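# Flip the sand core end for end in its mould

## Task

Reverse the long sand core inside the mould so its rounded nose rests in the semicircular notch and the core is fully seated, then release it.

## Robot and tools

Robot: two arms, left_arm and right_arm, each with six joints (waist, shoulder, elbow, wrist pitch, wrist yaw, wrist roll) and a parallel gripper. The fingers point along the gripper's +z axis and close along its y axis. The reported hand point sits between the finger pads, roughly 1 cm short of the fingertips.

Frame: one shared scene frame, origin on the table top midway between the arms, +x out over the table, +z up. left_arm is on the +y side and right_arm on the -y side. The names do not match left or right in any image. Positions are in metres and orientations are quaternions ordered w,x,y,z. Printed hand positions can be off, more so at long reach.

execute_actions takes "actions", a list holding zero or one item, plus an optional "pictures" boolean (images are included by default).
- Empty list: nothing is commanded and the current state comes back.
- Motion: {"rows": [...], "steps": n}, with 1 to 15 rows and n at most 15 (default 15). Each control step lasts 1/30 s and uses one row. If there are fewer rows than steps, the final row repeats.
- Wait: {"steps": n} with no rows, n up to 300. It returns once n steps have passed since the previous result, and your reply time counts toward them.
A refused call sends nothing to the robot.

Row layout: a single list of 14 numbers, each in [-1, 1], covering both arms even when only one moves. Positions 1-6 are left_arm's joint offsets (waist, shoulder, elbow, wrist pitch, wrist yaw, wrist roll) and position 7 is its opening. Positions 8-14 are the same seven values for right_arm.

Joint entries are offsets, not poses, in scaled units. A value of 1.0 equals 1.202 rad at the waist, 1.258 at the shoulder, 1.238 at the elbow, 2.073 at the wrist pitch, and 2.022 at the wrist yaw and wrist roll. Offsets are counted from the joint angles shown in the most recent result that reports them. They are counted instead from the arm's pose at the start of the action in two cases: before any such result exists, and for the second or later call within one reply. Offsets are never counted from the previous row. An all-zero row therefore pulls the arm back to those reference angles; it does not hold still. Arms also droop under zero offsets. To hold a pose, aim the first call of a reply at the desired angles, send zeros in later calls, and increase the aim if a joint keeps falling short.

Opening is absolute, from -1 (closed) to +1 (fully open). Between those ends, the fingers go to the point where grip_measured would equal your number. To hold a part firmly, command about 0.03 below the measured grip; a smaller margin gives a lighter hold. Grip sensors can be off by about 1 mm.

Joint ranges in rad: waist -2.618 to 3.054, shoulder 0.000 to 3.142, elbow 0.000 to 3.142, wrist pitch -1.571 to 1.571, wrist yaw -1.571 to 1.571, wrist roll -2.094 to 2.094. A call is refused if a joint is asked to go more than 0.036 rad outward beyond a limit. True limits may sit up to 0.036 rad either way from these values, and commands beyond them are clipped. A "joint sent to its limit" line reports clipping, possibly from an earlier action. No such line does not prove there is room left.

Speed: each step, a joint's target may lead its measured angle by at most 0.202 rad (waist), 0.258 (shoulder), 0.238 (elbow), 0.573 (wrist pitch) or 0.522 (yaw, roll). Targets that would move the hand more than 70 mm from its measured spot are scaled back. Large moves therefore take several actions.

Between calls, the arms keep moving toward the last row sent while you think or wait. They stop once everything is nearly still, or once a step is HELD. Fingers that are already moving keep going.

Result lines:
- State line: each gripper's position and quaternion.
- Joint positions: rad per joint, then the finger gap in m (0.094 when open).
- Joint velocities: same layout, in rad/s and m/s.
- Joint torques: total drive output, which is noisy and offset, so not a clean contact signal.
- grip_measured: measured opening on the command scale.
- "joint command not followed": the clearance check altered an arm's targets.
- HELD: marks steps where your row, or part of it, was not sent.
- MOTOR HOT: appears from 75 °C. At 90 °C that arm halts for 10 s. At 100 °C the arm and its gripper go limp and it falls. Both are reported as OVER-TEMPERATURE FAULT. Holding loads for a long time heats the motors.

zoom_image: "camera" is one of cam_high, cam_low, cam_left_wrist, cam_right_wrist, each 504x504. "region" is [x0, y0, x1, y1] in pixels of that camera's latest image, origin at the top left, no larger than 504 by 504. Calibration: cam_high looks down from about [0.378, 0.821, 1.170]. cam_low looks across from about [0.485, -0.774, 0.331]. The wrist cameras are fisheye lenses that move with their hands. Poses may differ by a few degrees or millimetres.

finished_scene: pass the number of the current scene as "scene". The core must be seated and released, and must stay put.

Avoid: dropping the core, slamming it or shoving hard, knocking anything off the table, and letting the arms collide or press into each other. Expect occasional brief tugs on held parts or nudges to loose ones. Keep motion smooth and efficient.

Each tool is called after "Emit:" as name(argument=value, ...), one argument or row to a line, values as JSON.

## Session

Emit:
execute_actions(
  actions=[],
)

Scene clock: 0.00 s of 5200.00 s.
left_arm: end_effector_position=(+0.3567, +0.3772, +0.1671) grip_measured=+1.000 end_effector_quat_wxyz=(+0.304, -0.549, +0.771, -0.108) | right_arm: end_effector_position=(+0.1112, -0.0884, +0.1740) grip_measured=+1.000 end_effector_quat_wxyz=(-0.460, +0.676, -0.423, +0.391)
Joint positions: left_arm=[-0.13   1.499  1.193 -0.637 -0.204 -1.233  0.094] | right_arm=[ 1.57   1.155  0.611 -0.546  1.259 -0.647  0.094]
Joint velocities: left_arm=[-0.012 -0.017 -0.022 -0.051 -0.022 -0.022  0.   ] | right_arm=[ 0.002  0.012 -0.002 -0.037  0.051  0.022  0.   ]
Joint torques (N m, as the arm reports them, + toward a larger angle): no reading
Motor temperatures (°C, as the motors report them): left_arm=[26 28 28 28 29 26] | right_arm=[27 27 27 32 27 25]
camera_calibration (this result's frames):
cam_left_wrist: T_world_to_cam=[[0.674377, -0.61624, 0.406772, -0.0716297], [-0.642594, -0.761162, -0.0877838, 0.57027], [0.363715, -0.20219, -0.909302, 0.205556], [0, 0, 0, 1]] pos_world=[0.339993, 0.431488, 0.26611]
cam_right_wrist: T_world_to_cam=[[0.15798, 0.128623, 0.979029, -0.185545], [-0.368334, -0.912243, 0.179285, -0.0566148], [0.916173, -0.388933, -0.0967401, -0.000461734], [0, 0, 0, 1]] pos_world=[0.00888224, -0.0279608, 0.191759]

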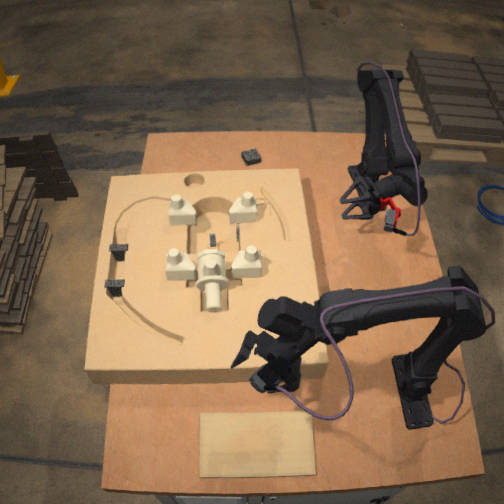

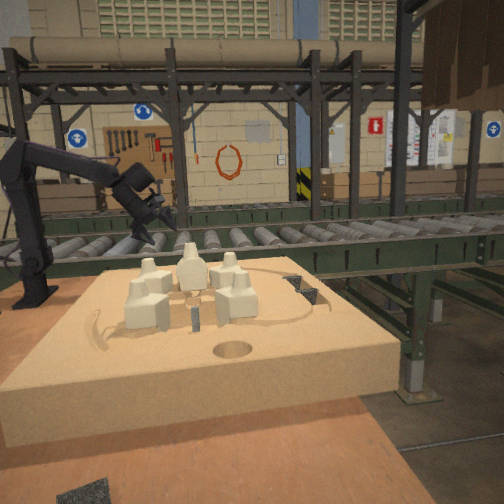

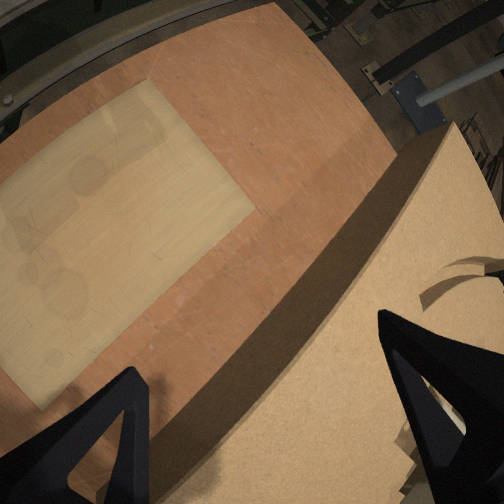

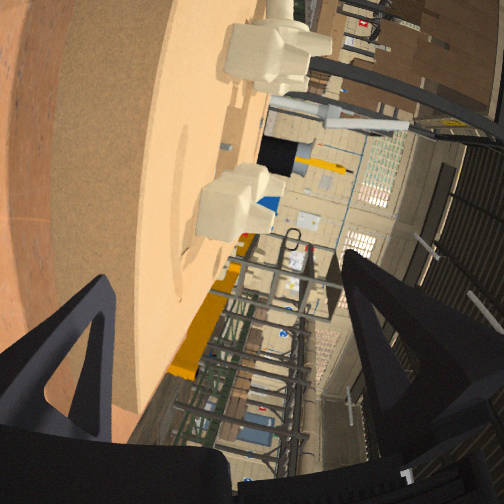

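Emit:
execute_actions(
  actions=[
    {"rows":[[-0.37,0.49,0.83,-0.185,0.1,0.61,0.5,0,0,0,0,0,0,1]]},
  ],
  pictures=false,
)

Emit:
execute_actions(
  actions=[
    {"steps":25},
  ],
)

Scene clock: 1.87 s of 5200.00 s.
left_arm: end_effector_position=(+0.4110, +0.1035, +0.1337) grip_measured=+0.501 end_effector_quat_wxyz=(+0.200, +0.149, +0.966, -0.065) | right_arm: end_effector_position=(+0.1109, -0.0881, +0.1734) grip_measured=+1.000 end_effector_quat_wxyz=(-0.458, +0.678, -0.422, +0.390)
Joint positions: left_arm=[-0.604  2.172  2.027 -1.004 -0.028 -0.222  0.071] | right_arm=[ 1.57   1.155  0.611 -0.546  1.255 -0.651  0.094]
Joint velocities: left_arm=[-0.027  0.022  1.204 -0.462  0.037  0.872  0.   ] | right_arm=[-0.012 -0.012 -0.007 -0.007  0.037  0.007  0.   ]
Joint torques (N m, as the arm reports them, + toward a larger angle): left_arm=[  1.9  -14.87  10.35   1.51   0.1   -0.04] | right_arm=[-0.03 -2.65  7.37  0.74  0.56  0.02]
Motor temperatures (°C, as the motors report them): left_arm=[26 28 28 28 29 26] | right_arm=[27 27 27 32 27 25]
Steps of this call (steps 1 to 41: nothing new was sent; steps 42 to 56: all 15 steps of this action). Readings (joint positions):
42: left_arm=[-0.142 1.518 1.219 -0.680 -0.196 -1.188] | right_arm=[1.570 1.155 0.611 -0.546 1.259 -0.647]
43: left_arm=[-0.169 1.561 1.274 -0.744 -0.180 -1.121] | right_arm=[1.570 1.155 0.611 -0.546 1.258 -0.648]
45: left_arm=[-0.253 1.673 1.387 -0.808 -0.140 -0.988] | right_arm=[1.570 1.155 0.611 -0.546 1.257 -0.649]
49: left_arm=[-0.427 1.916 1.597 -0.879 -0.082 -0.731] | right_arm=[1.570 1.155 0.611 -0.546 1.256 -0.650]
56: the state above

Scene clock: 2.70 s of 5200.00 s.
left_arm: end_effector_position=(+0.4356, +0.1016, +0.2249) grip_measured=+0.501 end_effector_quat_wxyz=(+0.304, +0.234, +0.920, -0.076) | right_arm: end_effector_position=(+0.1109, -0.0881, +0.1733) grip_measured=+1.000 end_effector_quat_wxyz=(-0.458, +0.678, -0.422, +0.390)
Joint positions: left_arm=[-0.577  2.12   2.206 -1.019 -0.008 -0.007  0.071] | right_arm=[ 1.57   1.155  0.611 -0.546  1.255 -0.651  0.094]
Joint velocities: left_arm=[-0.027 -0.002 -0.007  0.022 -0.037  0.022 -0.   ] | right_arm=[-0.007  0.002  0.007 -0.051  0.007 -0.022  0.   ]
Joint torques (N m, as the arm reports them, + toward a larger angle): left_arm=[  0.2  -11.66   7.45   1.32   0.07   0.02] | right_arm=[-0.03 -2.67  7.38  0.74  0.55  0.02]
Motor temperatures (°C, as the motors report them): left_arm=[26 28 28 28 29 26] | right_arm=[27 27 27 32 27 25]
Steps of this call (steps 1 to 25: the robot went on to your last target). Readings (joint positions):
1: left_arm=[-0.603 2.172 2.068 -1.012 -0.025 -0.190] | right_arm=[1.570 1.155 0.611 -0.546 1.255 -0.651]
2: left_arm=[-0.599 2.170 2.109 -1.012 -0.021 -0.159] | right_arm=[1.570 1.155 0.611 -0.546 1.255 -0.651]
4: left_arm=[-0.590 2.157 2.170 -1.009 -0.016 -0.105] | right_arm=[1.570 1.155 0.611 -0.546 1.255 -0.651]
8: left_arm=[-0.578 2.117 2.204 -1.006 -0.013 -0.047] | right_arm=[1.570 1.155 0.611 -0.546 1.255 -0.651]
25: the state above
camera_calibration (this result's frames):
cam_left_wrist: T_world_to_cam=[[-0.669624, -0.728683, -0.143612, 0.402484], [-0.710304, 0.684816, -0.162777, 0.315699], [0.21696, -0.00699131, -0.976155, 0.232741], [0, 0, 0, 1]] pos_world=[0.44326, 0.0787151, 0.336381]
cam_right_wrist: T_world_to_cam=[[0.160094, 0.133095, 0.978088, -0.184597], [-0.365144, -0.912596, 0.183951, -0.0575353], [0.917082, -0.386593, -0.0975026, 0.0000836407], [0, 0, 0, 1]] pos_world=[0.00846763, -0.0279051, 0.191144]

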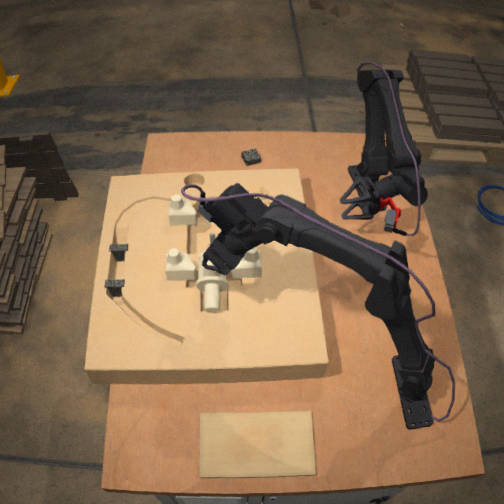

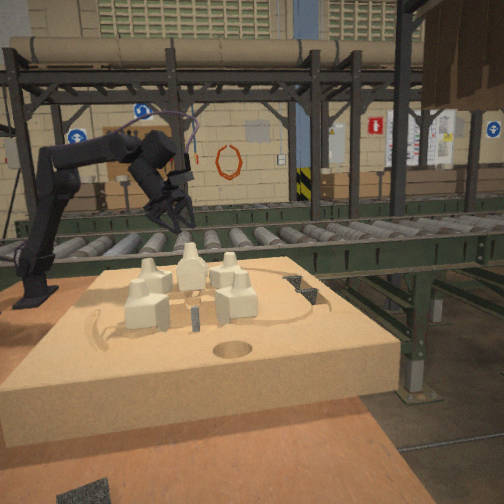

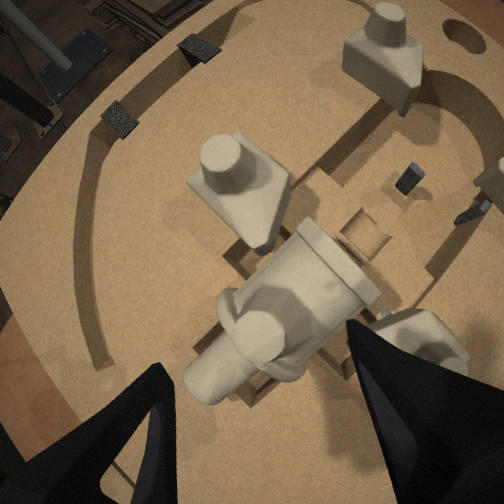

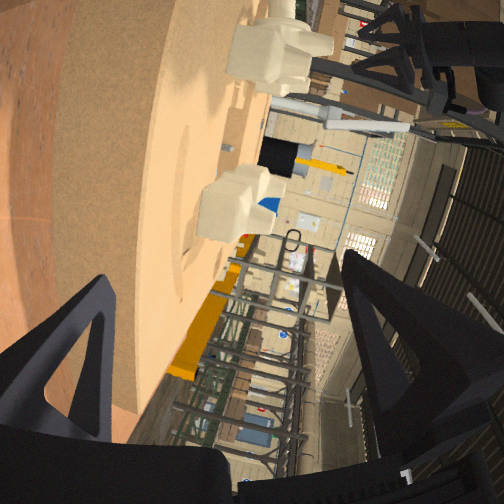

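Emit:
execute_actions(
  actions=[
    {"rows":[[0.008,0.02,0,0.02,0,0,0.3,0,0,0,0,0,0,1],[0.008,0.02,0,0.02,0,0,0.3,0,0,0,0,0,0,1],[0.008,0.04,0,0.02,0,0,0.3,0,0,0,0,0,0,1],[0.008,0.04,0,0.02,0,0,0.3,0,0,0,0,0,0,1],[0.008,0.05,0,0.02,0,0,0.3,0,0,0,0,0,0,1],[0.008,0.062,-0.024,0.025,0,0,0.3,0,0,0,0,0,0,1]]},
  ],
)

Scene clock: 4.27 s of 5200.00 s.
left_arm: end_effector_position=(+0.4442, +0.0968, +0.1630) grip_measured=+0.302 end_effector_quat_wxyz=(+0.257, +0.238, +0.934, -0.063) | right_arm: end_effector_position=(+0.1106, -0.0878, +0.1727) grip_measured=+1.000 end_effector_quat_wxyz=(-0.457, +0.680, -0.421, +0.389)
Joint positions: left_arm=[-0.577  2.222  2.174 -0.987 -0.008 -0.006  0.061] | right_arm=[ 1.57   1.155  0.611 -0.546  1.251 -0.655  0.094]
Joint velocities: left_arm=[-0.007 -0.002  0.012 -0.037  0.022  0.007  0.   ] | right_arm=[-0.017 -0.012 -0.002 -0.037 -0.066  0.022  0.   ]
Joint torques (N m, as the arm reports them, + toward a larger angle): left_arm=[  0.79 -14.05   6.47   1.36   0.01  -0.04] | right_arm=[-0.03 -2.66  7.4   0.75  0.55  0.03]
Motor temperatures (°C, as the motors report them): left_arm=[26 29 28 28 29 26] | right_arm=[27 27 27 32 27 25]
Steps of this call (steps 1 to 15: the robot went on to your last target; steps 16 to 32: nothing new was sent; steps 33 to 47: all 15 steps of this action). Readings (joint positions):
33: left_arm=[-0.577 2.122 2.206 -1.018 -0.008 -0.006] | right_arm=[1.570 1.155 0.611 -0.546 1.254 -0.651]
34: left_arm=[-0.577 2.124 2.206 -1.013 -0.008 -0.006] | right_arm=[1.570 1.155 0.611 -0.546 1.254 -0.652]
36: left_arm=[-0.577 2.136 2.206 -1.003 -0.008 -0.006] | right_arm=[1.570 1.155 0.611 -0.546 1.252 -0.653]
40: left_arm=[-0.577 2.180 2.194 -0.988 -0.008 -0.006] | right_arm=[1.570 1.155 0.611 -0.546 1.251 -0.654]
47: the state above
camera_calibration (this result's frames):
cam_left_wrist: T_world_to_cam=[[-0.68179, -0.721672, -0.119797, 0.396708], [-0.71998, 0.690957, -0.0648547, 0.302734], [0.129579, 0.0420345, -0.990678, 0.206903], [0, 0, 0, 1]] pos_world=[0.461624, 0.0684196, 0.272133]
cam_right_wrist: T_world_to_cam=[[0.161883, 0.137486, 0.977186, -0.183688], [-0.362154, -0.912873, 0.188433, -0.0584146], [0.917953, -0.384396, -0.0979877, 0.000545093], [0, 0, 0, 1]] pos_world=[0.00808045, -0.0278612, 0.190558]

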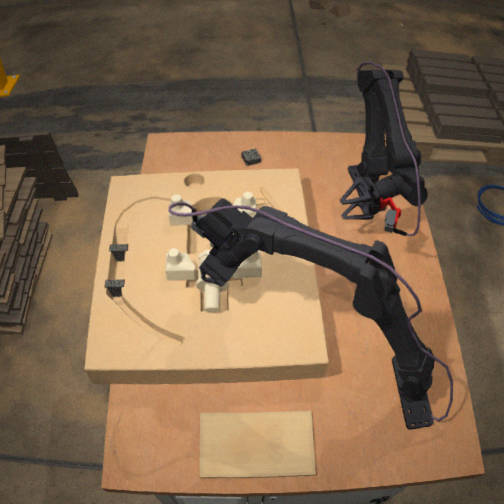

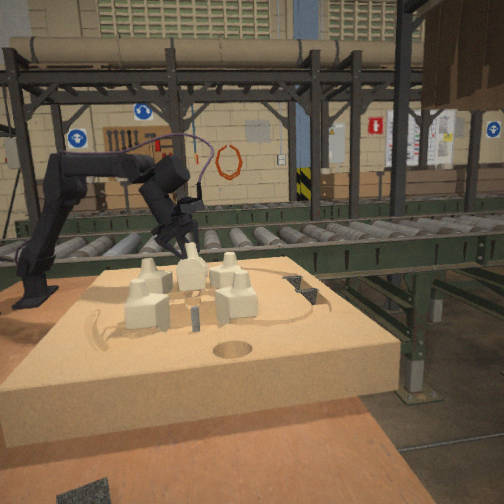

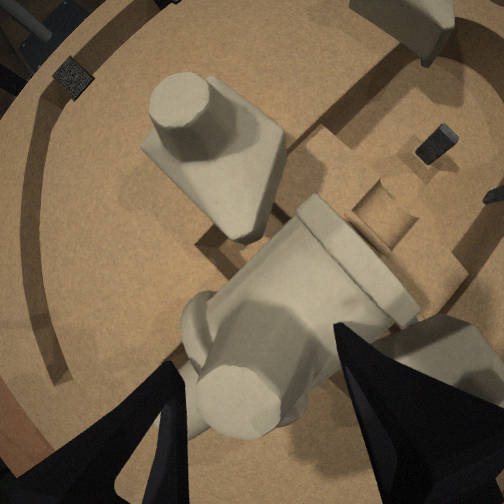

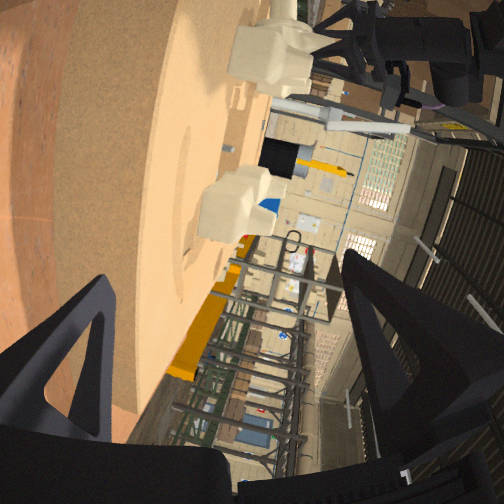

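Emit:
execute_actions(
  actions=[
    {"rows":[[0.005,-0.02,0,0,0,0,-0.32,0,0,0,0,0,0,1]],"steps":10},
  ],
  pictures=false,
)

Emit:
execute_actions(
  actions=[
    {"rows":[[0,-0.04,0.06,0.02,0,0,-0.32,0,0,0,0,0,0,1],[0,-0.04,0.08,0.02,0,0,-0.32,0,0,0,0,0,0,1],[0,-0.04,0.1,0.01,0,0,-0.32,0,0,0,0,0,0,1],[0,-0.04,0.12,0,0,0,-0.32,0,0,0,0,0,0,1],[0,-0.04,0.14,-0.01,0,0,-0.32,0,0,0,0,0,0,1],[0,-0.04,0.16,-0.02,0,0,-0.32,0,0,0,0,0,0,1],[0,-0.04,0.18,-0.03,0,0,-0.32,0,0,0,0,0,0,1],[0,-0.04,0.2,-0.04,0,0,-0.32,0,0,0,0,0,0,1],[0,-0.04,0.22,-0.05,0,0,-0.32,0,0,0,0,0,0,1],[0,-0.04,0.24,-0.06,0,0,-0.32,0,0,0,0,0,0,1]]},
  ],
)

Scene clock: 6.77 s of 5200.00 s.
left_arm: end_effector_position=(+0.4437, +0.0958, +0.1630) grip_measured=-0.200 end_effector_quat_wxyz=(+0.256, +0.239, +0.934, -0.066) | right_arm: end_effector_position=(+0.1104, -0.0876, +0.1722) grip_measured=+1.000 end_effector_quat_wxyz=(-0.456, +0.682, -0.420, +0.389)
Joint positions: left_arm=[-0.577  2.222  2.174 -0.987 -0.002 -0.006  0.038] | right_arm=[ 1.57   1.155  0.611 -0.546  1.248 -0.658  0.094]
Joint velocities: left_arm=[ 0.007  0.002  0.002  0.051  0.022 -0.007  0.   ] | right_arm=[-0.007 -0.012 -0.002  0.007 -0.066  0.007  0.   ]
Joint torques (N m, as the arm reports them, + toward a larger angle): left_arm=[  0.54 -14.05   6.3    1.19  -0.07  -0.04] | right_arm=[-0.03 -2.66  7.39  0.75  0.56  0.03]
Motor temperatures (°C, as the motors report them): left_arm=[26 30 29 29 29 26] | right_arm=[27 27 28 32 28 25]
Steps of this call (steps 1 to 15: the robot went on to your last target; steps 16 to 65: nothing new was sent; steps 66 to 75: all 10 steps of this action). Readings (joint positions):
66: left_arm=[-0.577 2.222 2.174 -0.984 -0.008 -0.006] | right_arm=[1.570 1.155 0.611 -0.546 1.250 -0.655]
67: left_arm=[-0.577 2.222 2.174 -0.984 -0.004 -0.006] | right_arm=[1.570 1.155 0.611 -0.546 1.250 -0.656]
69: left_arm=[-0.577 2.222 2.174 -0.987 -0.002 -0.006] | right_arm=[1.570 1.155 0.611 -0.546 1.249 -0.657]
73: left_arm=[-0.577 2.222 2.174 -0.987 -0.002 -0.006] | right_arm=[1.570 1.155 0.611 -0.546 1.248 -0.658]
75: the state above

Scene clock: 7.27 s of 5200.00 s.
left_arm: end_effector_position=(+0.4407, +0.0976, +0.2268) grip_measured=-0.200 end_effector_quat_wxyz=(+0.285, +0.237, +0.926, -0.074) | right_arm: end_effector_position=(+0.1101, -0.0873, +0.1716) grip_measured=+1.000 end_effector_quat_wxyz=(-0.455, +0.684, -0.418, +0.388)
Joint positions: left_arm=[-0.577  2.231  2.421 -1.163 -0.003 -0.006  0.038] | right_arm=[ 1.57   1.155  0.611 -0.546  1.243 -0.662  0.094]
Joint velocities: left_arm=[-0.012 -0.071  0.09  -0.066  0.007 -0.037 -0.   ] | right_arm=[-0.007 -0.012 -0.002 -0.007  0.037 -0.007  0.   ]
Joint torques (N m, as the arm reports them, + toward a larger angle): left_arm=[  0.02 -15.86   9.8    1.75   0.    -0.02] | right_arm=[-0.03 -2.67  7.39  0.74  0.56  0.04]
Motor temperatures (°C, as the motors report them): left_arm=[26 30 29 29 29 26] | right_arm=[27 27 28 32 28 25]
Steps of this call (steps 1 to 15: all 15 steps of this action). Readings (joint positions):
1: left_arm=[-0.577 2.222 2.180 -0.988 -0.002 -0.006] | right_arm=[1.570 1.155 0.611 -0.546 1.247 -0.658]
2: left_arm=[-0.577 2.224 2.189 -0.995 -0.002 -0.006] | right_arm=[1.570 1.155 0.611 -0.546 1.246 -0.659]
4: left_arm=[-0.577 2.232 2.221 -1.023 -0.003 -0.006] | right_arm=[1.570 1.155 0.611 -0.546 1.245 -0.660]
8: left_arm=[-0.577 2.239 2.303 -1.089 -0.003 -0.006] | right_arm=[1.570 1.155 0.611 -0.546 1.244 -0.661]
15: the state above
camera_calibration (this result's frames):
cam_left_wrist: T_world_to_cam=[[-0.67777, -0.723631, -0.13033, 0.403318], [-0.71271, 0.690142, -0.125489, 0.314382], [0.180754, 0.00783463, -0.983497, 0.249649], [0, 0, 0, 1]] pos_world=[0.452295, 0.0729294, 0.337544]
cam_right_wrist: T_world_to_cam=[[0.165522, 0.145903, 0.975354, -0.18191], [-0.356189, -0.913394, 0.197081, -0.0600992], [0.919637, -0.380032, -0.0992177, 0.00151864], [0, 0, 0, 1]] pos_world=[0.00730675, -0.027776, 0.189421]

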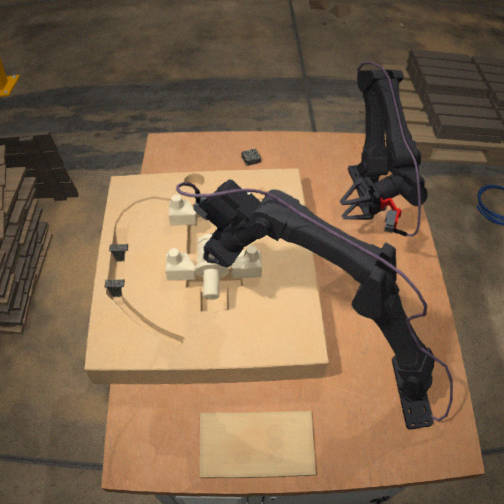

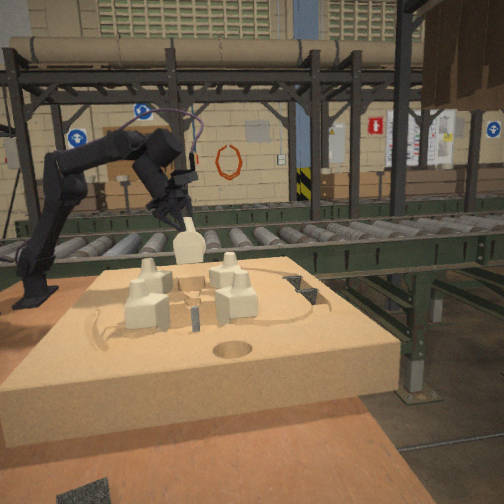

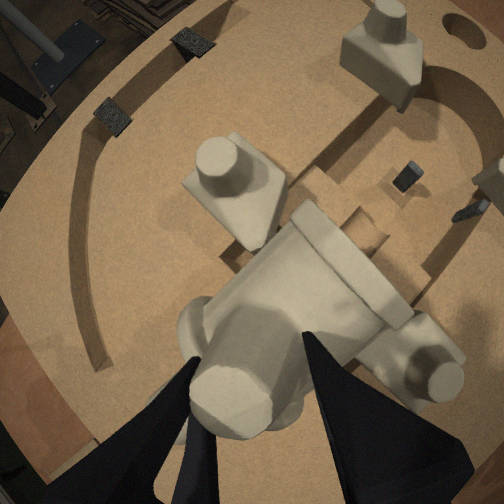

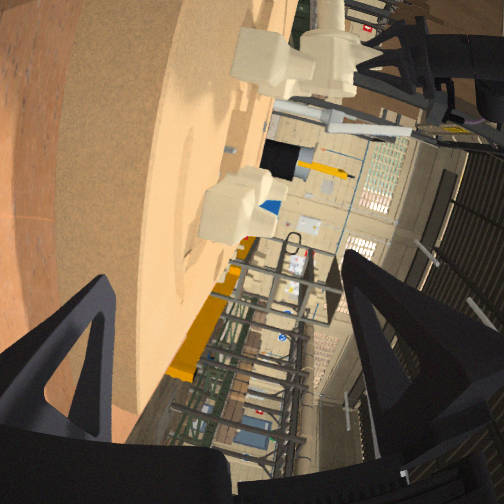

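Emit:
execute_actions(
  actions=[
    {"rows":[[0.455,-0.08,0.05,0.02,0,0,-0.27,0,0,0,0,0,0,1]]},
  ],
  pictures=false,
)

Emit:
execute_actions(
  actions=[
    {"steps":10},
  ],
  pictures=false,
)

Emit:
execute_actions(
  actions=[
    {"rows":[[0,-0.21,-0.23,-0.1,-0.22,-0.5,-0.27,0,0,0,0,0,0,1]]},
  ],
  pictures=false,
)

Scene clock: 8.77 s of 5200.00 s.
left_arm: end_effector_position=(+0.4930, +0.3288, +0.2196) grip_measured=-0.200 end_effector_quat_wxyz=(+0.261, +0.030, +0.965, -0.016) | right_arm: end_effector_position=(+0.1098, -0.0870, +0.1710) grip_measured=+1.000 end_effector_quat_wxyz=(-0.453, +0.686, -0.417, +0.388)
Joint positions: left_arm=[-0.133  2.229  2.424 -1.237  0.014 -0.006  0.038] | right_arm=[ 1.57   1.155  0.611 -0.546  1.239 -0.665  0.094]
Joint velocities: left_arm=[ 1.004  0.007  0.007 -0.022 -0.125  0.007 -0.001] | right_arm=[ 0.002  0.007  0.002  0.022  0.051 -0.051  0.   ]
Joint torques (N m, as the arm reports them, + toward a larger angle): left_arm=[ -0.43 -16.58   9.26   1.78   0.09  -0.03] | right_arm=[-0.02 -2.67  7.38  0.75  0.56  0.02]
Motor temperatures (°C, as the motors report them): left_arm=[26 31 29 29 29 26] | right_arm=[27 27 28 32 28 25]
Steps of this call (steps 1 to 30: the robot went on to your last target; steps 31 to 45: all 15 steps of this action). Readings (joint positions):
31: left_arm=[-0.569 2.229 2.424 -1.205 0.002 -0.006] | right_arm=[1.570 1.155 0.611 -0.546 1.243 -0.662]
32: left_arm=[-0.557 2.229 2.424 -1.208 0.018 -0.006] | right_arm=[1.570 1.155 0.611 -0.546 1.242 -0.663]
34: left_arm=[-0.516 2.229 2.424 -1.220 0.032 -0.006] | right_arm=[1.570 1.155 0.611 -0.546 1.241 -0.664]
38: left_arm=[-0.391 2.229 2.424 -1.235 0.031 -0.006] | right_arm=[1.570 1.155 0.611 -0.546 1.240 -0.665]
45: the state above

Scene clock: 9.10 s of 5200.00 s.
left_arm: end_effector_position=(+0.4918, +0.4111, +0.2250) grip_measured=-0.200 end_effector_quat_wxyz=(+0.267, -0.043, +0.962, +0.028) | right_arm: end_effector_position=(+0.1098, -0.0870, +0.1710) grip_measured=+1.000 end_effector_quat_wxyz=(-0.453, +0.686, -0.417, +0.388)
Joint positions: left_arm=[ 0.003  2.219  2.424 -1.234 -0.039 -0.006  0.038] | right_arm=[ 1.57   1.155  0.611 -0.546  1.239 -0.666  0.094]
Joint velocities: left_arm=[-0.188 -0.061 -0.012  0.037  0.139 -0.037 -0.   ] | right_arm=[-0.007  0.007  0.007  0.051 -0.037  0.081  0.   ]
Joint torques (N m, as the arm reports them, + toward a larger angle): left_arm=[ -1.65 -17.42  10.48   2.     0.21  -0.03] | right_arm=[-0.03 -2.69  7.38  0.74  0.55  0.02]
Motor temperatures (°C, as the motors report them): left_arm=[26 31 29 29 29 26] | right_arm=[27 27 28 32 28 25]
Steps of this call (steps 1 to 10: the robot went on to your last target). Readings (joint positions):
1: left_arm=[-0.098 2.229 2.424 -1.236 0.008 -0.006] | right_arm=[1.570 1.155 0.611 -0.546 1.239 -0.666]
2: left_arm=[-0.067 2.229 2.424 -1.236 0.000 -0.006] | right_arm=[1.570 1.155 0.611 -0.546 1.239 -0.666]
4: left_arm=[-0.018 2.228 2.424 -1.234 -0.018 -0.006] | right_arm=[1.570 1.155 0.611 -0.546 1.239 -0.666]
8: left_arm=[0.012 2.223 2.424 -1.234 -0.043 -0.006] | right_arm=[1.570 1.155 0.611 -0.546 1.239 -0.666]
10: the state above

Scene clock: 9.60 s of 5200.00 s.
left_arm: end_effector_position=(+0.3643, +0.4699, +0.2140) grip_measured=-0.204 end_effector_quat_wxyz=(+0.168, -0.486, +0.844, +0.151) | right_arm: end_effector_position=(+0.1096, -0.0868, +0.1705) grip_measured=+1.000 end_effector_quat_wxyz=(-0.452, +0.688, -0.416, +0.387)
Joint positions: left_arm=[ 0.009  2.011  2.117 -1.491 -0.418 -0.926  0.037] | right_arm=[ 1.57   1.155  0.611 -0.546  1.236 -0.669  0.094]
Joint velocities: left_arm=[-0.012 -0.037 -0.017  0.007 -0.051 -0.535 -0.   ] | right_arm=[ 0.017  0.007  0.002  0.007 -0.051 -0.007  0.   ]
Joint torques (N m, as the arm reports them, + toward a larger angle): left_arm=[ -0.53 -13.66   7.39   1.02  -0.9   -0.13] | right_arm=[-0.03 -2.67  7.39  0.75  0.55  0.01]
Motor temperatures (°C, as the motors report them): left_arm=[26 31 29 30 29 26] | right_arm=[27 27 28 32 28 25]
Steps of this call (steps 1 to 15: all 15 steps of this action). Readings (joint positions):
1: left_arm=[-0.003 2.202 2.392 -1.228 -0.059 -0.050] | right_arm=[1.570 1.155 0.611 -0.546 1.239 -0.666]
2: left_arm=[-0.014 2.168 2.331 -1.227 -0.101 -0.117] | right_arm=[1.570 1.155 0.611 -0.546 1.238 -0.667]
4: left_arm=[-0.022 2.109 2.228 -1.277 -0.185 -0.257] | right_arm=[1.570 1.155 0.611 -0.546 1.237 -0.668]
8: left_arm=[-0.008 2.042 2.123 -1.449 -0.328 -0.617] | right_arm=[1.570 1.155 0.611 -0.546 1.236 -0.669]
15: the state above

Emit:
execute_actions(
  actions=[
    {"rows":[[-0.035,-0.03,-0.22,0,-0.09,-0.455,-0.3,0,0,0,0,0,0,1]]},
  ],
  pictures=false,
)

Emit:
execute_actions(
  actions=[
    {"rows":[[0,-0.04,-0.02,0.02,-0.045,-0.02,-0.3,0,0,0,0,0,0,1],[0,-0.04,-0.02,0.02,-0.045,-0.02,-0.3,0,0,0,0,0,0,1],[0,-0.04,-0.05,0.04,-0.045,-0.02,-0.3,0,0,0,0,0,0,1],[0,-0.04,-0.05,0.04,-0.045,-0.02,-0.3,0,0,0,0,0,0,1],[0,-0.04,-0.075,0.052,-0.045,-0.02,-0.3,0,0,0,0,0,0,1]]},
  ],
)

Scene clock: 11.60 s of 5200.00 s.
left_arm: end_effector_position=(+0.3154, +0.4674, +0.1372) grip_measured=-0.204 end_effector_quat_wxyz=(-0.156, +0.757, -0.599, -0.209) | right_arm: end_effector_position=(+0.1093, -0.0865, +0.1699) grip_measured=+1.000 end_effector_quat_wxyz=(-0.451, +0.690, -0.415, +0.386)
Joint positions: left_arm=[-0.029  2.031  1.813 -1.48  -0.513 -1.796  0.037] | right_arm=[ 1.57   1.155  0.611 -0.546  1.232 -0.673  0.094]
Joint velocities: left_arm=[-0.002 -0.081  0.022  0.066 -0.081 -0.286 -0.   ] | right_arm=[-0.002  0.007  0.007 -0.022 -0.007 -0.095  0.   ]
Joint torques (N m, as the arm reports them, + toward a larger angle): left_arm=[ -0.37 -13.71   8.14   0.15  -1.11  -0.11] | right_arm=[-0.03 -2.66  7.39  0.75  0.56  0.02]
Motor temperatures (°C, as the motors report them): left_arm=[26 32 29 29 29 26] | right_arm=[27 27 28 33 28 25]
Steps of this call (steps 1 to 30: the robot went on to your last target; steps 31 to 45: nothing new was sent; steps 46 to 60: all 15 steps of this action). Readings (joint positions):
46: left_arm=[0.005 2.001 2.078 -1.468 -0.439 -1.070] | right_arm=[1.570 1.155 0.611 -0.546 1.235 -0.670]
47: left_arm=[-0.004 1.978 2.005 -1.438 -0.463 -1.173] | right_arm=[1.570 1.155 0.611 -0.546 1.235 -0.671]
49: left_arm=[-0.020 1.974 1.898 -1.450 -0.504 -1.368] | right_arm=[1.570 1.155 0.611 -0.546 1.233 -0.671]
53: left_arm=[-0.029 2.034 1.817 -1.500 -0.498 -1.642] | right_arm=[1.570 1.155 0.611 -0.546 1.233 -0.672]
60: the state above

Scene clock: 12.10 s of 5200.00 s.
left_arm: end_effector_position=(+0.3151, +0.4691, +0.1137) grip_measured=-0.204 end_effector_quat_wxyz=(-0.166, +0.765, -0.587, -0.207) | right_arm: end_effector_position=(+0.1091, -0.0863, +0.1694) grip_measured=+1.000 end_effector_quat_wxyz=(-0.450, +0.691, -0.413, +0.386)
Joint positions: left_arm=[-0.029  2.024  1.707 -1.372 -0.525 -1.823  0.037] | right_arm=[ 1.57   1.155  0.611 -0.546  1.228 -0.677  0.094]
Joint velocities: left_arm=[-0.002 -0.007 -0.007  0.095  0.007  0.037 -0.   ] | right_arm=[ 0.002 -0.012  0.007 -0.022 -0.007  0.007  0.   ]
Joint torques (N m, as the arm reports them, + toward a larger angle): left_arm=[  0.07 -12.94   6.64   0.16  -1.18  -0.15] | right_arm=[-0.04 -2.67  7.39  0.74  0.56  0.03]
Motor temperatures (°C, as the motors report them): left_arm=[26 32 29 29 29 26] | right_arm=[27 27 28 33 28 25]
Steps of this call (steps 1 to 15: all 15 steps of this action). Readings (joint positions):
1: left_arm=[-0.029 2.029 1.810 -1.475 -0.517 -1.802] | right_arm=[1.570 1.155 0.611 -0.546 1.231 -0.674]
2: left_arm=[-0.029 2.025 1.802 -1.466 -0.520 -1.807] | right_arm=[1.570 1.155 0.611 -0.546 1.231 -0.674]
4: left_arm=[-0.029 2.022 1.775 -1.438 -0.526 -1.813] | right_arm=[1.570 1.155 0.611 -0.546 1.230 -0.675]
8: left_arm=[-0.029 2.023 1.716 -1.392 -0.526 -1.820] | right_arm=[1.570 1.155 0.611 -0.546 1.229 -0.676]
15: the state above
camera_calibration (this result's frames):
cam_left_wrist: T_world_to_cam=[[0.994366, 0.000640836, -0.106001, -0.297127], [-0.0067491, -0.99757, -0.0693424, 0.517237], [-0.105788, 0.0696671, -0.991945, 0.220524], [0, 0, 0, 1]] pos_world=[0.322273, 0.500807, 0.223119]
cam_right_wrist: T_world_to_cam=[[0.172123, 0.162986, 0.971498, -0.178311], [-0.344174, -0.914113, 0.214337, -0.0634097], [0.922994, -0.371257, -0.101245, 0.0033754], [0, 0, 0, 1]] pos_world=[0.0057521, -0.0276482, 0.187162]

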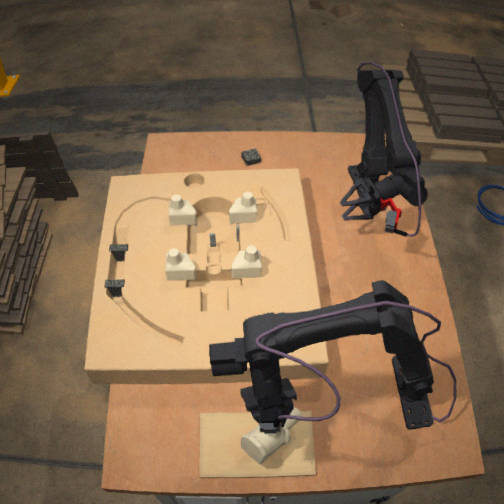

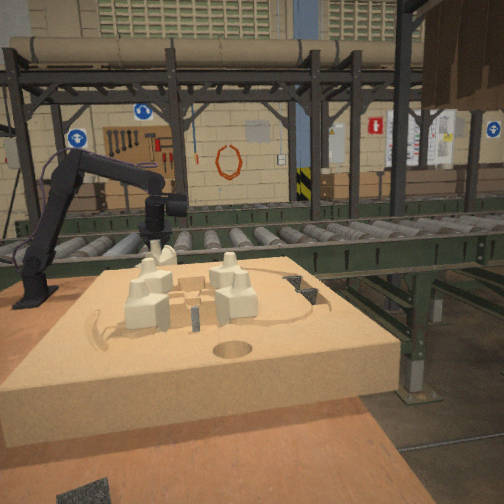

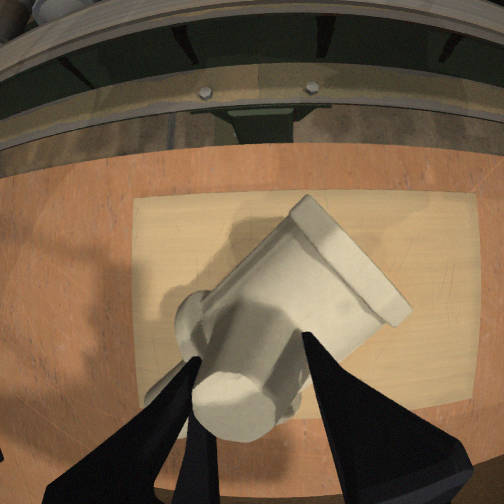

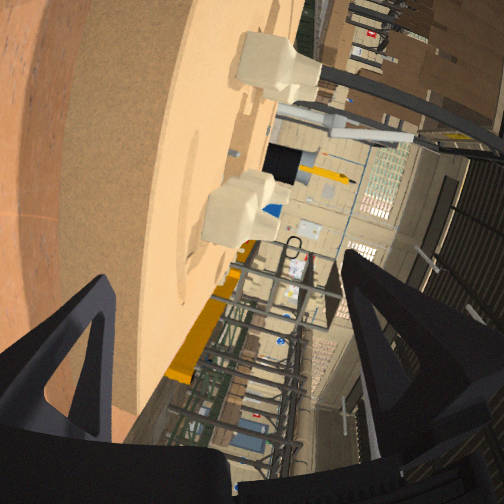

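Emit:
execute_actions(
  actions=[
    {"rows":[[0,0,0,0.01,-0.04,0,-0.3,0,0,0,0,0,0,1]],"steps":10},
  ],
  pictures=false,
)

Emit:
execute_actions(
  actions=[
    {"rows":[[0,0,0,0,0,0,-0.17,0,0,0,0,0,0,1],[0,0,0,0,0,0,-0.12,0,0,0,0,0,0,1],[0,0,0,0,0,0,-0.05,0,0,0,0,0,0,1],[0,0,0,0,0,0,0.3,0,0,0,0,0,0,1]],"steps":10},
  ],
  pictures=false,
)

Emit:
execute_actions(
  actions=[
    {"rows":[[0,-0.02,0.24,-0.085,0,0,0.4,0,0,0,0,0,0,1]],"steps":12},
  ],
  pictures=false,
)

Emit:
execute_actions(
  actions=[
    {"rows":[[0.43,-0.02,0.02,0,0.535,1,0.4,0,0,0,0,0,0,1]]},
  ],
  pictures=false,
)

Emit:
execute_actions(
  actions=[
    {"steps":5},
  ],
  pictures=false,
)

Scene clock: 14.73 s of 5200.00 s.
left_arm: end_effector_position=(+0.3208, +0.4689, +0.1015) grip_measured=-0.281 end_effector_quat_wxyz=(-0.168, +0.762, -0.588, -0.212) | right_arm: end_effector_position=(+0.1088, -0.0861, +0.1689) grip_measured=+1.000 end_effector_quat_wxyz=(-0.449, +0.693, -0.412, +0.386)
Joint positions: left_arm=[-0.034  2.057  1.702 -1.342 -0.534 -1.827  0.034] | right_arm=[ 1.57   1.155  0.611 -0.546  1.225 -0.68   0.094]
Joint velocities: left_arm=[ 0.002 -0.007 -0.012  0.007  0.022  0.037  0.001] | right_arm=[ 0.002  0.002  0.002 -0.022 -0.037 -0.022  0.   ]
Joint torques (N m, as the arm reports them, + toward a larger angle): left_arm=[  0.41 -12.35   5.71   0.15  -1.07   0.03] | right_arm=[-0.04 -2.66  7.4   0.75  0.55  0.03]
Motor temperatures (°C, as the motors report them): left_arm=[26 32 29 29 29 26] | right_arm=[27 27 28 33 28 25]
Steps of this call (steps 1 to 15: the robot went on to your last target; steps 16 to 69: nothing new was sent; steps 70 to 79: all 10 steps of this action). Readings (joint positions):
70: left_arm=[-0.034 2.017 1.707 -1.356 -0.527 -1.829] | right_arm=[1.570 1.155 0.611 -0.546 1.228 -0.677]
71: left_arm=[-0.034 2.021 1.707 -1.355 -0.529 -1.829] | right_arm=[1.570 1.155 0.611 -0.546 1.227 -0.678]
73: left_arm=[-0.034 2.035 1.707 -1.352 -0.530 -1.829] | right_arm=[1.570 1.155 0.611 -0.546 1.226 -0.679]
77: left_arm=[-0.034 2.057 1.702 -1.343 -0.533 -1.828] | right_arm=[1.570 1.155 0.611 -0.546 1.225 -0.680]
79: the state above

Scene clock: 15.07 s of 5200.00 s.
left_arm: end_effector_position=(+0.3231, +0.4672, +0.0996) grip_measured=+0.298 end_effector_quat_wxyz=(-0.166, +0.765, -0.588, -0.205) | right_arm: end_effector_position=(+0.1086, -0.0858, +0.1684) grip_measured=+1.000 end_effector_quat_wxyz=(-0.447, +0.695, -0.411, +0.385)
Joint positions: left_arm=[-0.034  2.059  1.702 -1.331 -0.523 -1.827  0.061] | right_arm=[ 1.57   1.155  0.611 -0.546  1.222 -0.684  0.094]
Joint velocities: left_arm=[ 0.002 -0.017  0.002  0.037 -0.007 -0.081 -0.   ] | right_arm=[-0.007  0.002  0.012 -0.051  0.051 -0.037  0.   ]
Joint torques (N m, as the arm reports them, + toward a larger angle): left_arm=[ -0.04 -10.24   5.45   0.17  -0.42  -0.03] | right_arm=[-0.02 -2.67  7.4   0.75  0.55  0.01]
Motor temperatures (°C, as the motors report them): left_arm=[26 32 29 29 29 26] | right_arm=[27 27 28 33 28 25]
Steps of this call (steps 1 to 10: all 10 steps of this action). Readings (joint positions):
1: left_arm=[-0.034 2.059 1.702 -1.342 -0.531 -1.827] | right_arm=[1.570 1.155 0.611 -0.546 1.225 -0.680]
2: left_arm=[-0.034 2.059 1.702 -1.339 -0.530 -1.827] | right_arm=[1.570 1.155 0.611 -0.546 1.224 -0.681]
4: left_arm=[-0.034 2.059 1.702 -1.331 -0.528 -1.827] | right_arm=[1.570 1.155 0.611 -0.546 1.223 -0.682]
8: left_arm=[-0.034 2.059 1.702 -1.331 -0.524 -1.827] | right_arm=[1.570 1.155 0.611 -0.546 1.222 -0.683]
10: the state above

Scene clock: 15.47 s of 5200.00 s.
left_arm: end_effector_position=(+0.3513, +0.4662, +0.1799) grip_measured=+0.398 end_effector_quat_wxyz=(-0.213, +0.780, -0.572, -0.137) | right_arm: end_effector_position=(+0.1083, -0.0856, +0.1679) grip_measured=+1.000 end_effector_quat_wxyz=(-0.446, +0.696, -0.410, +0.384)
Joint positions: left_arm=[-0.034  2.028  1.987 -1.475 -0.51  -1.827  0.066] | right_arm=[ 1.57   1.155  0.611 -0.546  1.218 -0.687  0.094]
Joint velocities: left_arm=[-0.007  0.076  0.017 -0.154  0.007 -0.022 -0.   ] | right_arm=[-0.002  0.012 -0.017 -0.007 -0.051  0.007  0.   ]
Joint torques (N m, as the arm reports them, + toward a larger angle): left_arm=[-0.04 -9.95  6.61  0.4  -0.43 -0.03] | right_arm=[-0.02 -2.67  7.39  0.75  0.54  0.02]
Motor temperatures (°C, as the motors report them): left_arm=[26 32 29 29 29 26] | right_arm=[27 27 28 33 28 25]
Steps of this call (steps 1 to 12: all 12 steps of this action). Readings (joint positions):
1: left_arm=[-0.034 2.065 1.734 -1.364 -0.516 -1.827] | right_arm=[1.570 1.155 0.611 -0.546 1.221 -0.684]
2: left_arm=[-0.034 2.083 1.796 -1.406 -0.510 -1.827] | right_arm=[1.570 1.155 0.611 -0.546 1.220 -0.685]
4: left_arm=[-0.034 2.086 1.909 -1.424 -0.507 -1.827] | right_arm=[1.570 1.155 0.611 -0.546 1.220 -0.685]
8: left_arm=[-0.034 2.034 1.985 -1.445 -0.509 -1.827] | right_arm=[1.570 1.155 0.611 -0.546 1.219 -0.687]
12: the state above

Scene clock: 15.97 s of 5200.00 s.
left_arm: end_effector_position=(+0.3358, +0.5145, +0.1775) grip_measured=+0.398 end_effector_quat_wxyz=(+0.050, -0.453, +0.858, -0.236) | right_arm: end_effector_position=(+0.1081, -0.0854, +0.1673) grip_measured=+1.000 end_effector_quat_wxyz=(-0.445, +0.698, -0.409, +0.384)
Joint positions: left_arm=[ 0.513  2.029  1.987 -1.469  0.484 -0.405  0.066] | right_arm=[ 1.57   1.155  0.611 -0.546  1.215 -0.69   0.094]
Joint velocities: left_arm=[-0.383 -0.012 -0.002 -0.037  0.564  2.821  0.   ] | right_arm=[ 0.007 -0.012  0.007  0.081  0.022  0.066  0.   ]
Joint torques (N m, as the arm reports them, + toward a larger angle): left_arm=[ -0.57 -11.88   7.69   0.47   0.38   0.02] | right_arm=[-0.03 -2.69  7.39  0.76  0.55  0.02]
Motor temperatures (°C, as the motors report them): left_arm=[26 32 29 29 29 26] | right_arm=[27 27 28 33 28 25]
Steps of this call (steps 1 to 15: all 15 steps of this action). Readings (joint positions):
1: left_arm=[-0.015 2.029 1.987 -1.476 -0.440 -1.759] | right_arm=[1.570 1.155 0.611 -0.546 1.218 -0.687]
2: left_arm=[0.019 2.029 1.987 -1.474 -0.326 -1.659] | right_arm=[1.570 1.155 0.611 -0.546 1.217 -0.688]
4: left_arm=[0.131 2.029 1.987 -1.472 -0.116 -1.463] | right_arm=[1.570 1.155 0.611 -0.546 1.216 -0.689]
8: left_arm=[0.405 2.029 1.987 -1.469 0.259 -1.075] | right_arm=[1.570 1.155 0.611 -0.546 1.215 -0.690]
15: the state above

Scene clock: 16.13 s of 5200.00 s.
left_arm: end_effector_position=(+0.3452, +0.4932, +0.1823) grip_measured=+0.398 end_effector_quat_wxyz=(+0.097, -0.261, +0.928, -0.250) | right_arm: end_effector_position=(+0.1081, -0.0854, +0.1673) grip_measured=+1.000 end_effector_quat_wxyz=(-0.445, +0.698, -0.409, +0.384)
Joint positions: left_arm=[ 0.477  2.029  1.987 -1.469  0.539 -0.018  0.066] | right_arm=[ 1.57   1.155  0.611 -0.546  1.215 -0.691  0.094]
Joint velocities: left_arm=[-0.007 -0.007  0.007  0.022  0.198  1.355  0.   ] | right_arm=[-0.002  0.012  0.012 -0.051  0.022  0.007  0.   ]
Joint torques (N m, as the arm reports them, + toward a larger angle): left_arm=[  0.61 -11.78   7.71   0.49   0.39   0.05] | right_arm=[-0.03 -2.68  7.39  0.75  0.54  0.02]
Motor temperatures (°C, as the motors report them): left_arm=[26 32 29 29 29 26] | right_arm=[27 27 28 33 28 25]
Steps of this call (steps 1 to 5: the robot went on to your last target). Readings (joint positions):
1: left_arm=[0.501 2.029 1.987 -1.469 0.500 -0.308] | right_arm=[1.570 1.155 0.611 -0.546 1.215 -0.690]
2: left_arm=[0.490 2.029 1.987 -1.469 0.513 -0.214] | right_arm=[1.570 1.155 0.611 -0.546 1.215 -0.690]
4: left_arm=[0.478 2.029 1.987 -1.469 0.533 -0.069] | right_arm=[1.570 1.155 0.611 -0.546 1.215 -0.690]
5: the state above

It shifted in the grip; look.

Emit:
execute_actions(
  actions=[
    {"rows":[[0,0.02,-0.04,-0.03,0.01,0.94,0.4,0,0,0,0,0,0,1]]},
  ],
  pictures=false,
)

Emit:
execute_actions(
  actions=[
    {"steps":15},
  ],
)

Scene clock: 17.97 s of 5200.00 s.
left_arm: end_effector_position=(+0.3315, +0.4839, +0.1593) grip_measured=+0.398 end_effector_quat_wxyz=(+0.220, +0.466, +0.842, -0.159) | right_arm: end_effector_position=(+0.1078, -0.0851, +0.1668) grip_measured=+1.000 end_effector_quat_wxyz=(-0.444, +0.700, -0.407, +0.383)
Joint positions: left_arm=[ 0.477  2.064  1.943 -1.516  0.547  1.577  0.066] | right_arm=[ 1.57   1.155  0.611 -0.546  1.211 -0.694  0.094]
Joint velocities: left_arm=[-0.012 -0.022  0.007  0.022 -0.051  2.015 -0.   ] | right_arm=[-0.017 -0.017  0.007  0.051  0.022 -0.022  0.   ]
Joint torques (N m, as the arm reports them, + toward a larger angle): left_arm=[ -0.04 -10.76   4.92   0.21   0.46  -0.02] | right_arm=[-0.03 -2.66  7.39  0.76  0.55  0.03]
Motor temperatures (°C, as the motors report them): left_arm=[26 32 29 29 29 26] | right_arm=[27 27 28 33 28 25]
Steps of this call (steps 1 to 30: the robot went on to your last target; steps 31 to 40: nothing new was sent; steps 41 to 55: all 15 steps of this action). Readings (joint positions):
41: left_arm=[0.477 2.030 1.983 -1.471 0.553 0.250] | right_arm=[1.570 1.155 0.611 -0.546 1.214 -0.691]
42: left_arm=[0.477 2.030 1.974 -1.478 0.553 0.348] | right_arm=[1.570 1.155 0.611 -0.546 1.214 -0.692]
44: left_arm=[0.477 2.038 1.958 -1.497 0.553 0.541] | right_arm=[1.570 1.155 0.611 -0.546 1.212 -0.693]
48: left_arm=[0.477 2.061 1.944 -1.514 0.549 0.927] | right_arm=[1.570 1.155 0.611 -0.546 1.212 -0.694]
55: the state above

Scene clock: 18.47 s of 5200.00 s.
left_arm: end_effector_position=(+0.3315, +0.4840, +0.1593) grip_measured=+0.398 end_effector_quat_wxyz=(+0.241, +0.583, +0.766, -0.125) | right_arm: end_effector_position=(+0.1078, -0.0851, +0.1668) grip_measured=+1.000 end_effector_quat_wxyz=(-0.444, +0.700, -0.407, +0.383)
Joint positions: left_arm=[ 0.477  2.064  1.943 -1.516  0.547  1.866  0.066] | right_arm=[ 1.57   1.155  0.611 -0.546  1.211 -0.694  0.094]
Joint velocities: left_arm=[ 0.007 -0.002  0.002 -0.022 -0.022  0.051 -0.   ] | right_arm=[-0.002 -0.012  0.002 -0.037 -0.066 -0.051  0.   ]
Joint torques (N m, as the arm reports them, + toward a larger angle): left_arm=[ -0.05 -10.88   4.91   0.19   0.44   0.02] | right_arm=[-0.03 -2.68  7.39  0.76  0.54  0.02]
Motor temperatures (°C, as the motors report them): left_arm=[26 32 29 29 29 26] | right_arm=[27 27 28 33 28 25]
Steps of this call (steps 1 to 15: the robot went on to your last target). Readings (joint positions):
1: left_arm=[0.477 2.064 1.943 -1.516 0.547 1.637] | right_arm=[1.570 1.155 0.611 -0.546 1.211 -0.694]
2: left_arm=[0.477 2.064 1.943 -1.516 0.547 1.685] | right_arm=[1.570 1.155 0.611 -0.546 1.211 -0.694]
4: left_arm=[0.477 2.064 1.943 -1.516 0.547 1.754] | right_arm=[1.570 1.155 0.611 -0.546 1.211 -0.694]
8: left_arm=[0.477 2.064 1.943 -1.516 0.547 1.827] | right_arm=[1.570 1.155 0.611 -0.546 1.211 -0.694]
15: the state above
camera_calibration (this result's frames):
cam_left_wrist: T_world_to_cam=[[-0.978735, -0.0325652, -0.202529, 0.376907], [-0.0228492, 0.998481, -0.0501285, -0.428412], [0.203854, -0.0444348, -0.977992, 0.216774], [0, 0, 0, 1]] pos_world=[0.314913, 0.449668, 0.266862]
cam_right_wrist: T_world_to_cam=[[0.179475, 0.183079, 0.966577, -0.174015], [-0.329614, -0.914548, 0.234427, -0.0671774], [0.9269, -0.360671, -0.103793, 0.00563092], [0, 0, 0, 1]] pos_world=[0.00386938, -0.0275476, 0.184532]

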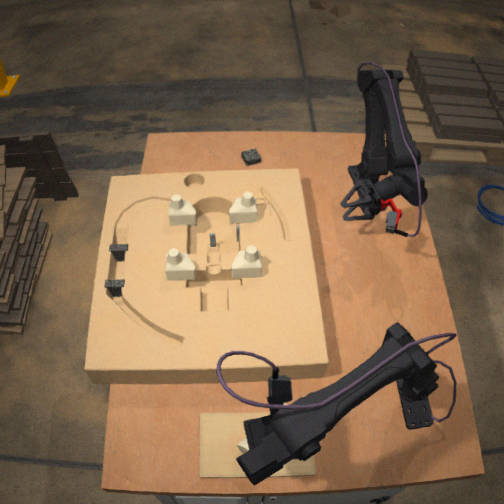

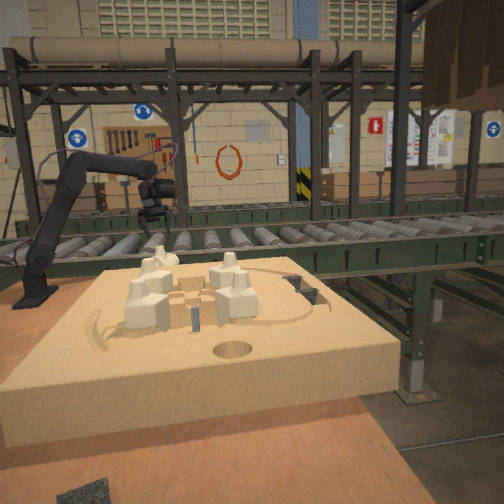

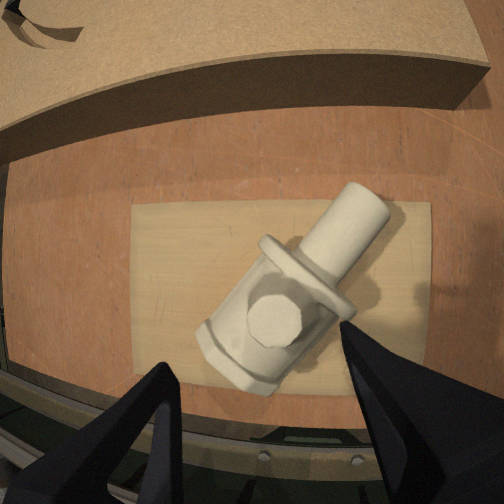

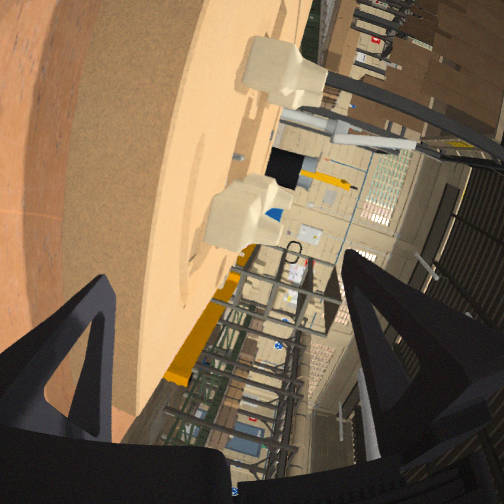

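Emit:
execute_actions(
  actions=[
    {"rows":[[-0.025,-0.03,-0.14,0.08,0.008,-0.092,0.4,0,0,0,0,0,0,1]]},
  ],
)

Scene clock: 20.03 s of 5200.00 s.
left_arm: end_effector_position=(+0.3333, +0.4725, +0.1236) grip_measured=+0.398 end_effector_quat_wxyz=(+0.229, +0.527, +0.805, -0.147) | right_arm: end_effector_position=(+0.1075, -0.0849, +0.1663) grip_measured=+1.000 end_effector_quat_wxyz=(-0.443, +0.702, -0.406, +0.383)
Joint positions: left_arm=[ 0.45   2.044  1.772 -1.358  0.548  1.696  0.066] | right_arm=[ 1.57   1.155  0.611 -0.546  1.207 -0.698  0.094]
Joint velocities: left_arm=[-0.012 -0.007 -0.002 -0.007  0.037 -0.081 -0.001] | right_arm=[-0.002 -0.007 -0.002 -0.037  0.037 -0.051  0.   ]
Joint torques (N m, as the arm reports them, + toward a larger angle): left_arm=[ -0.18 -11.38   5.35   0.36   0.47  -0.14] | right_arm=[-0.02 -2.67  7.39  0.75  0.53  0.03]
Motor temperatures (°C, as the motors report them): left_arm=[26 32 29 29 29 26] | right_arm=[27 27 28 33 28 25]
Steps of this call (steps 1 to 15: the robot went on to your last target; steps 16 to 32: nothing new was sent; steps 33 to 47: all 15 steps of this action). Readings (joint positions):
33: left_arm=[0.476 2.056 1.916 -1.488 0.550 1.851] | right_arm=[1.570 1.155 0.611 -0.546 1.211 -0.695]
34: left_arm=[0.473 2.039 1.867 -1.451 0.550 1.819] | right_arm=[1.570 1.155 0.611 -0.546 1.210 -0.695]
36: left_arm=[0.462 2.033 1.805 -1.424 0.549 1.772] | right_arm=[1.570 1.155 0.611 -0.546 1.209 -0.696]
40: left_arm=[0.450 2.044 1.772 -1.386 0.548 1.723] | right_arm=[1.570 1.155 0.611 -0.546 1.208 -0.697]
47: the state above
camera_calibration (this result's frames):
cam_left_wrist: T_world_to_cam=[[-0.980159, -0.153714, -0.125143, 0.419239], [-0.144609, 0.986338, -0.0789039, -0.368885], [0.135562, -0.0592415, -0.988996, 0.212132], [0, 0, 0, 1]] pos_world=[0.32882, 0.440855, 0.233156]
cam_right_wrist: T_world_to_cam=[[0.18072, 0.187354, 0.965525, -0.173116], [-0.326635, -0.914539, 0.238598, -0.0679478], [0.927712, -0.358494, -0.104079, 0.00604231], [0, 0, 0, 1]] pos_world=[0.00348597, -0.0275407, 0.183989]

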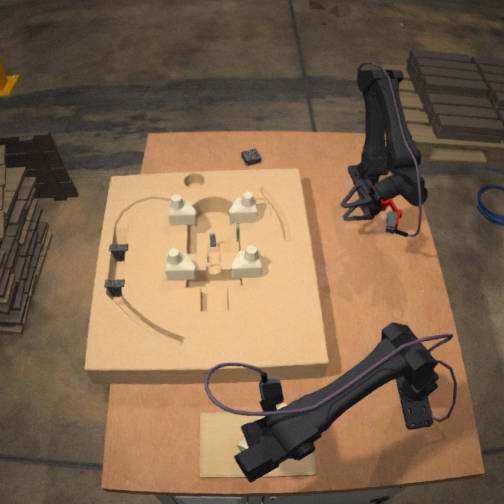

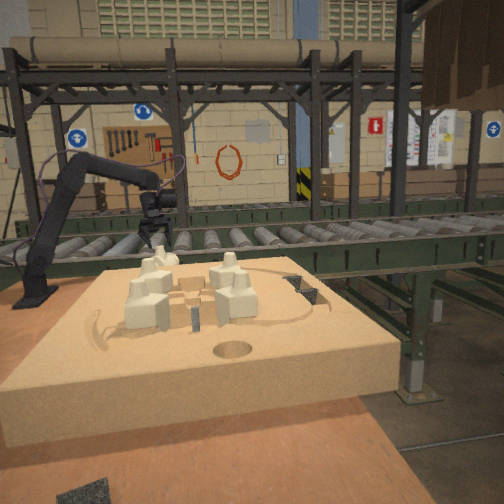

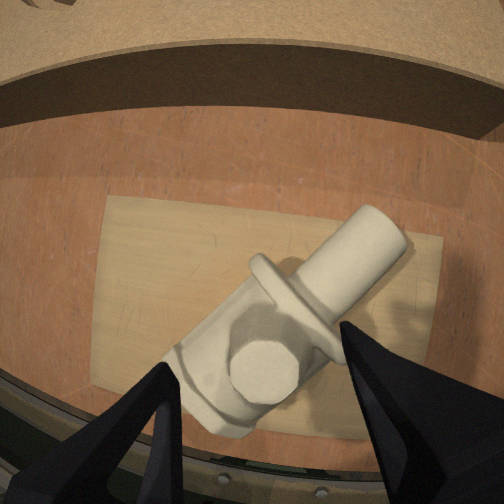

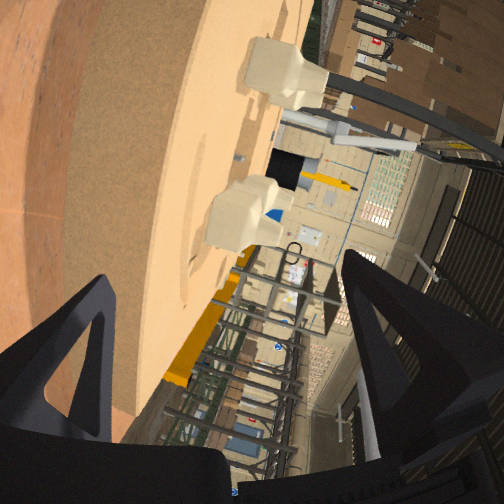

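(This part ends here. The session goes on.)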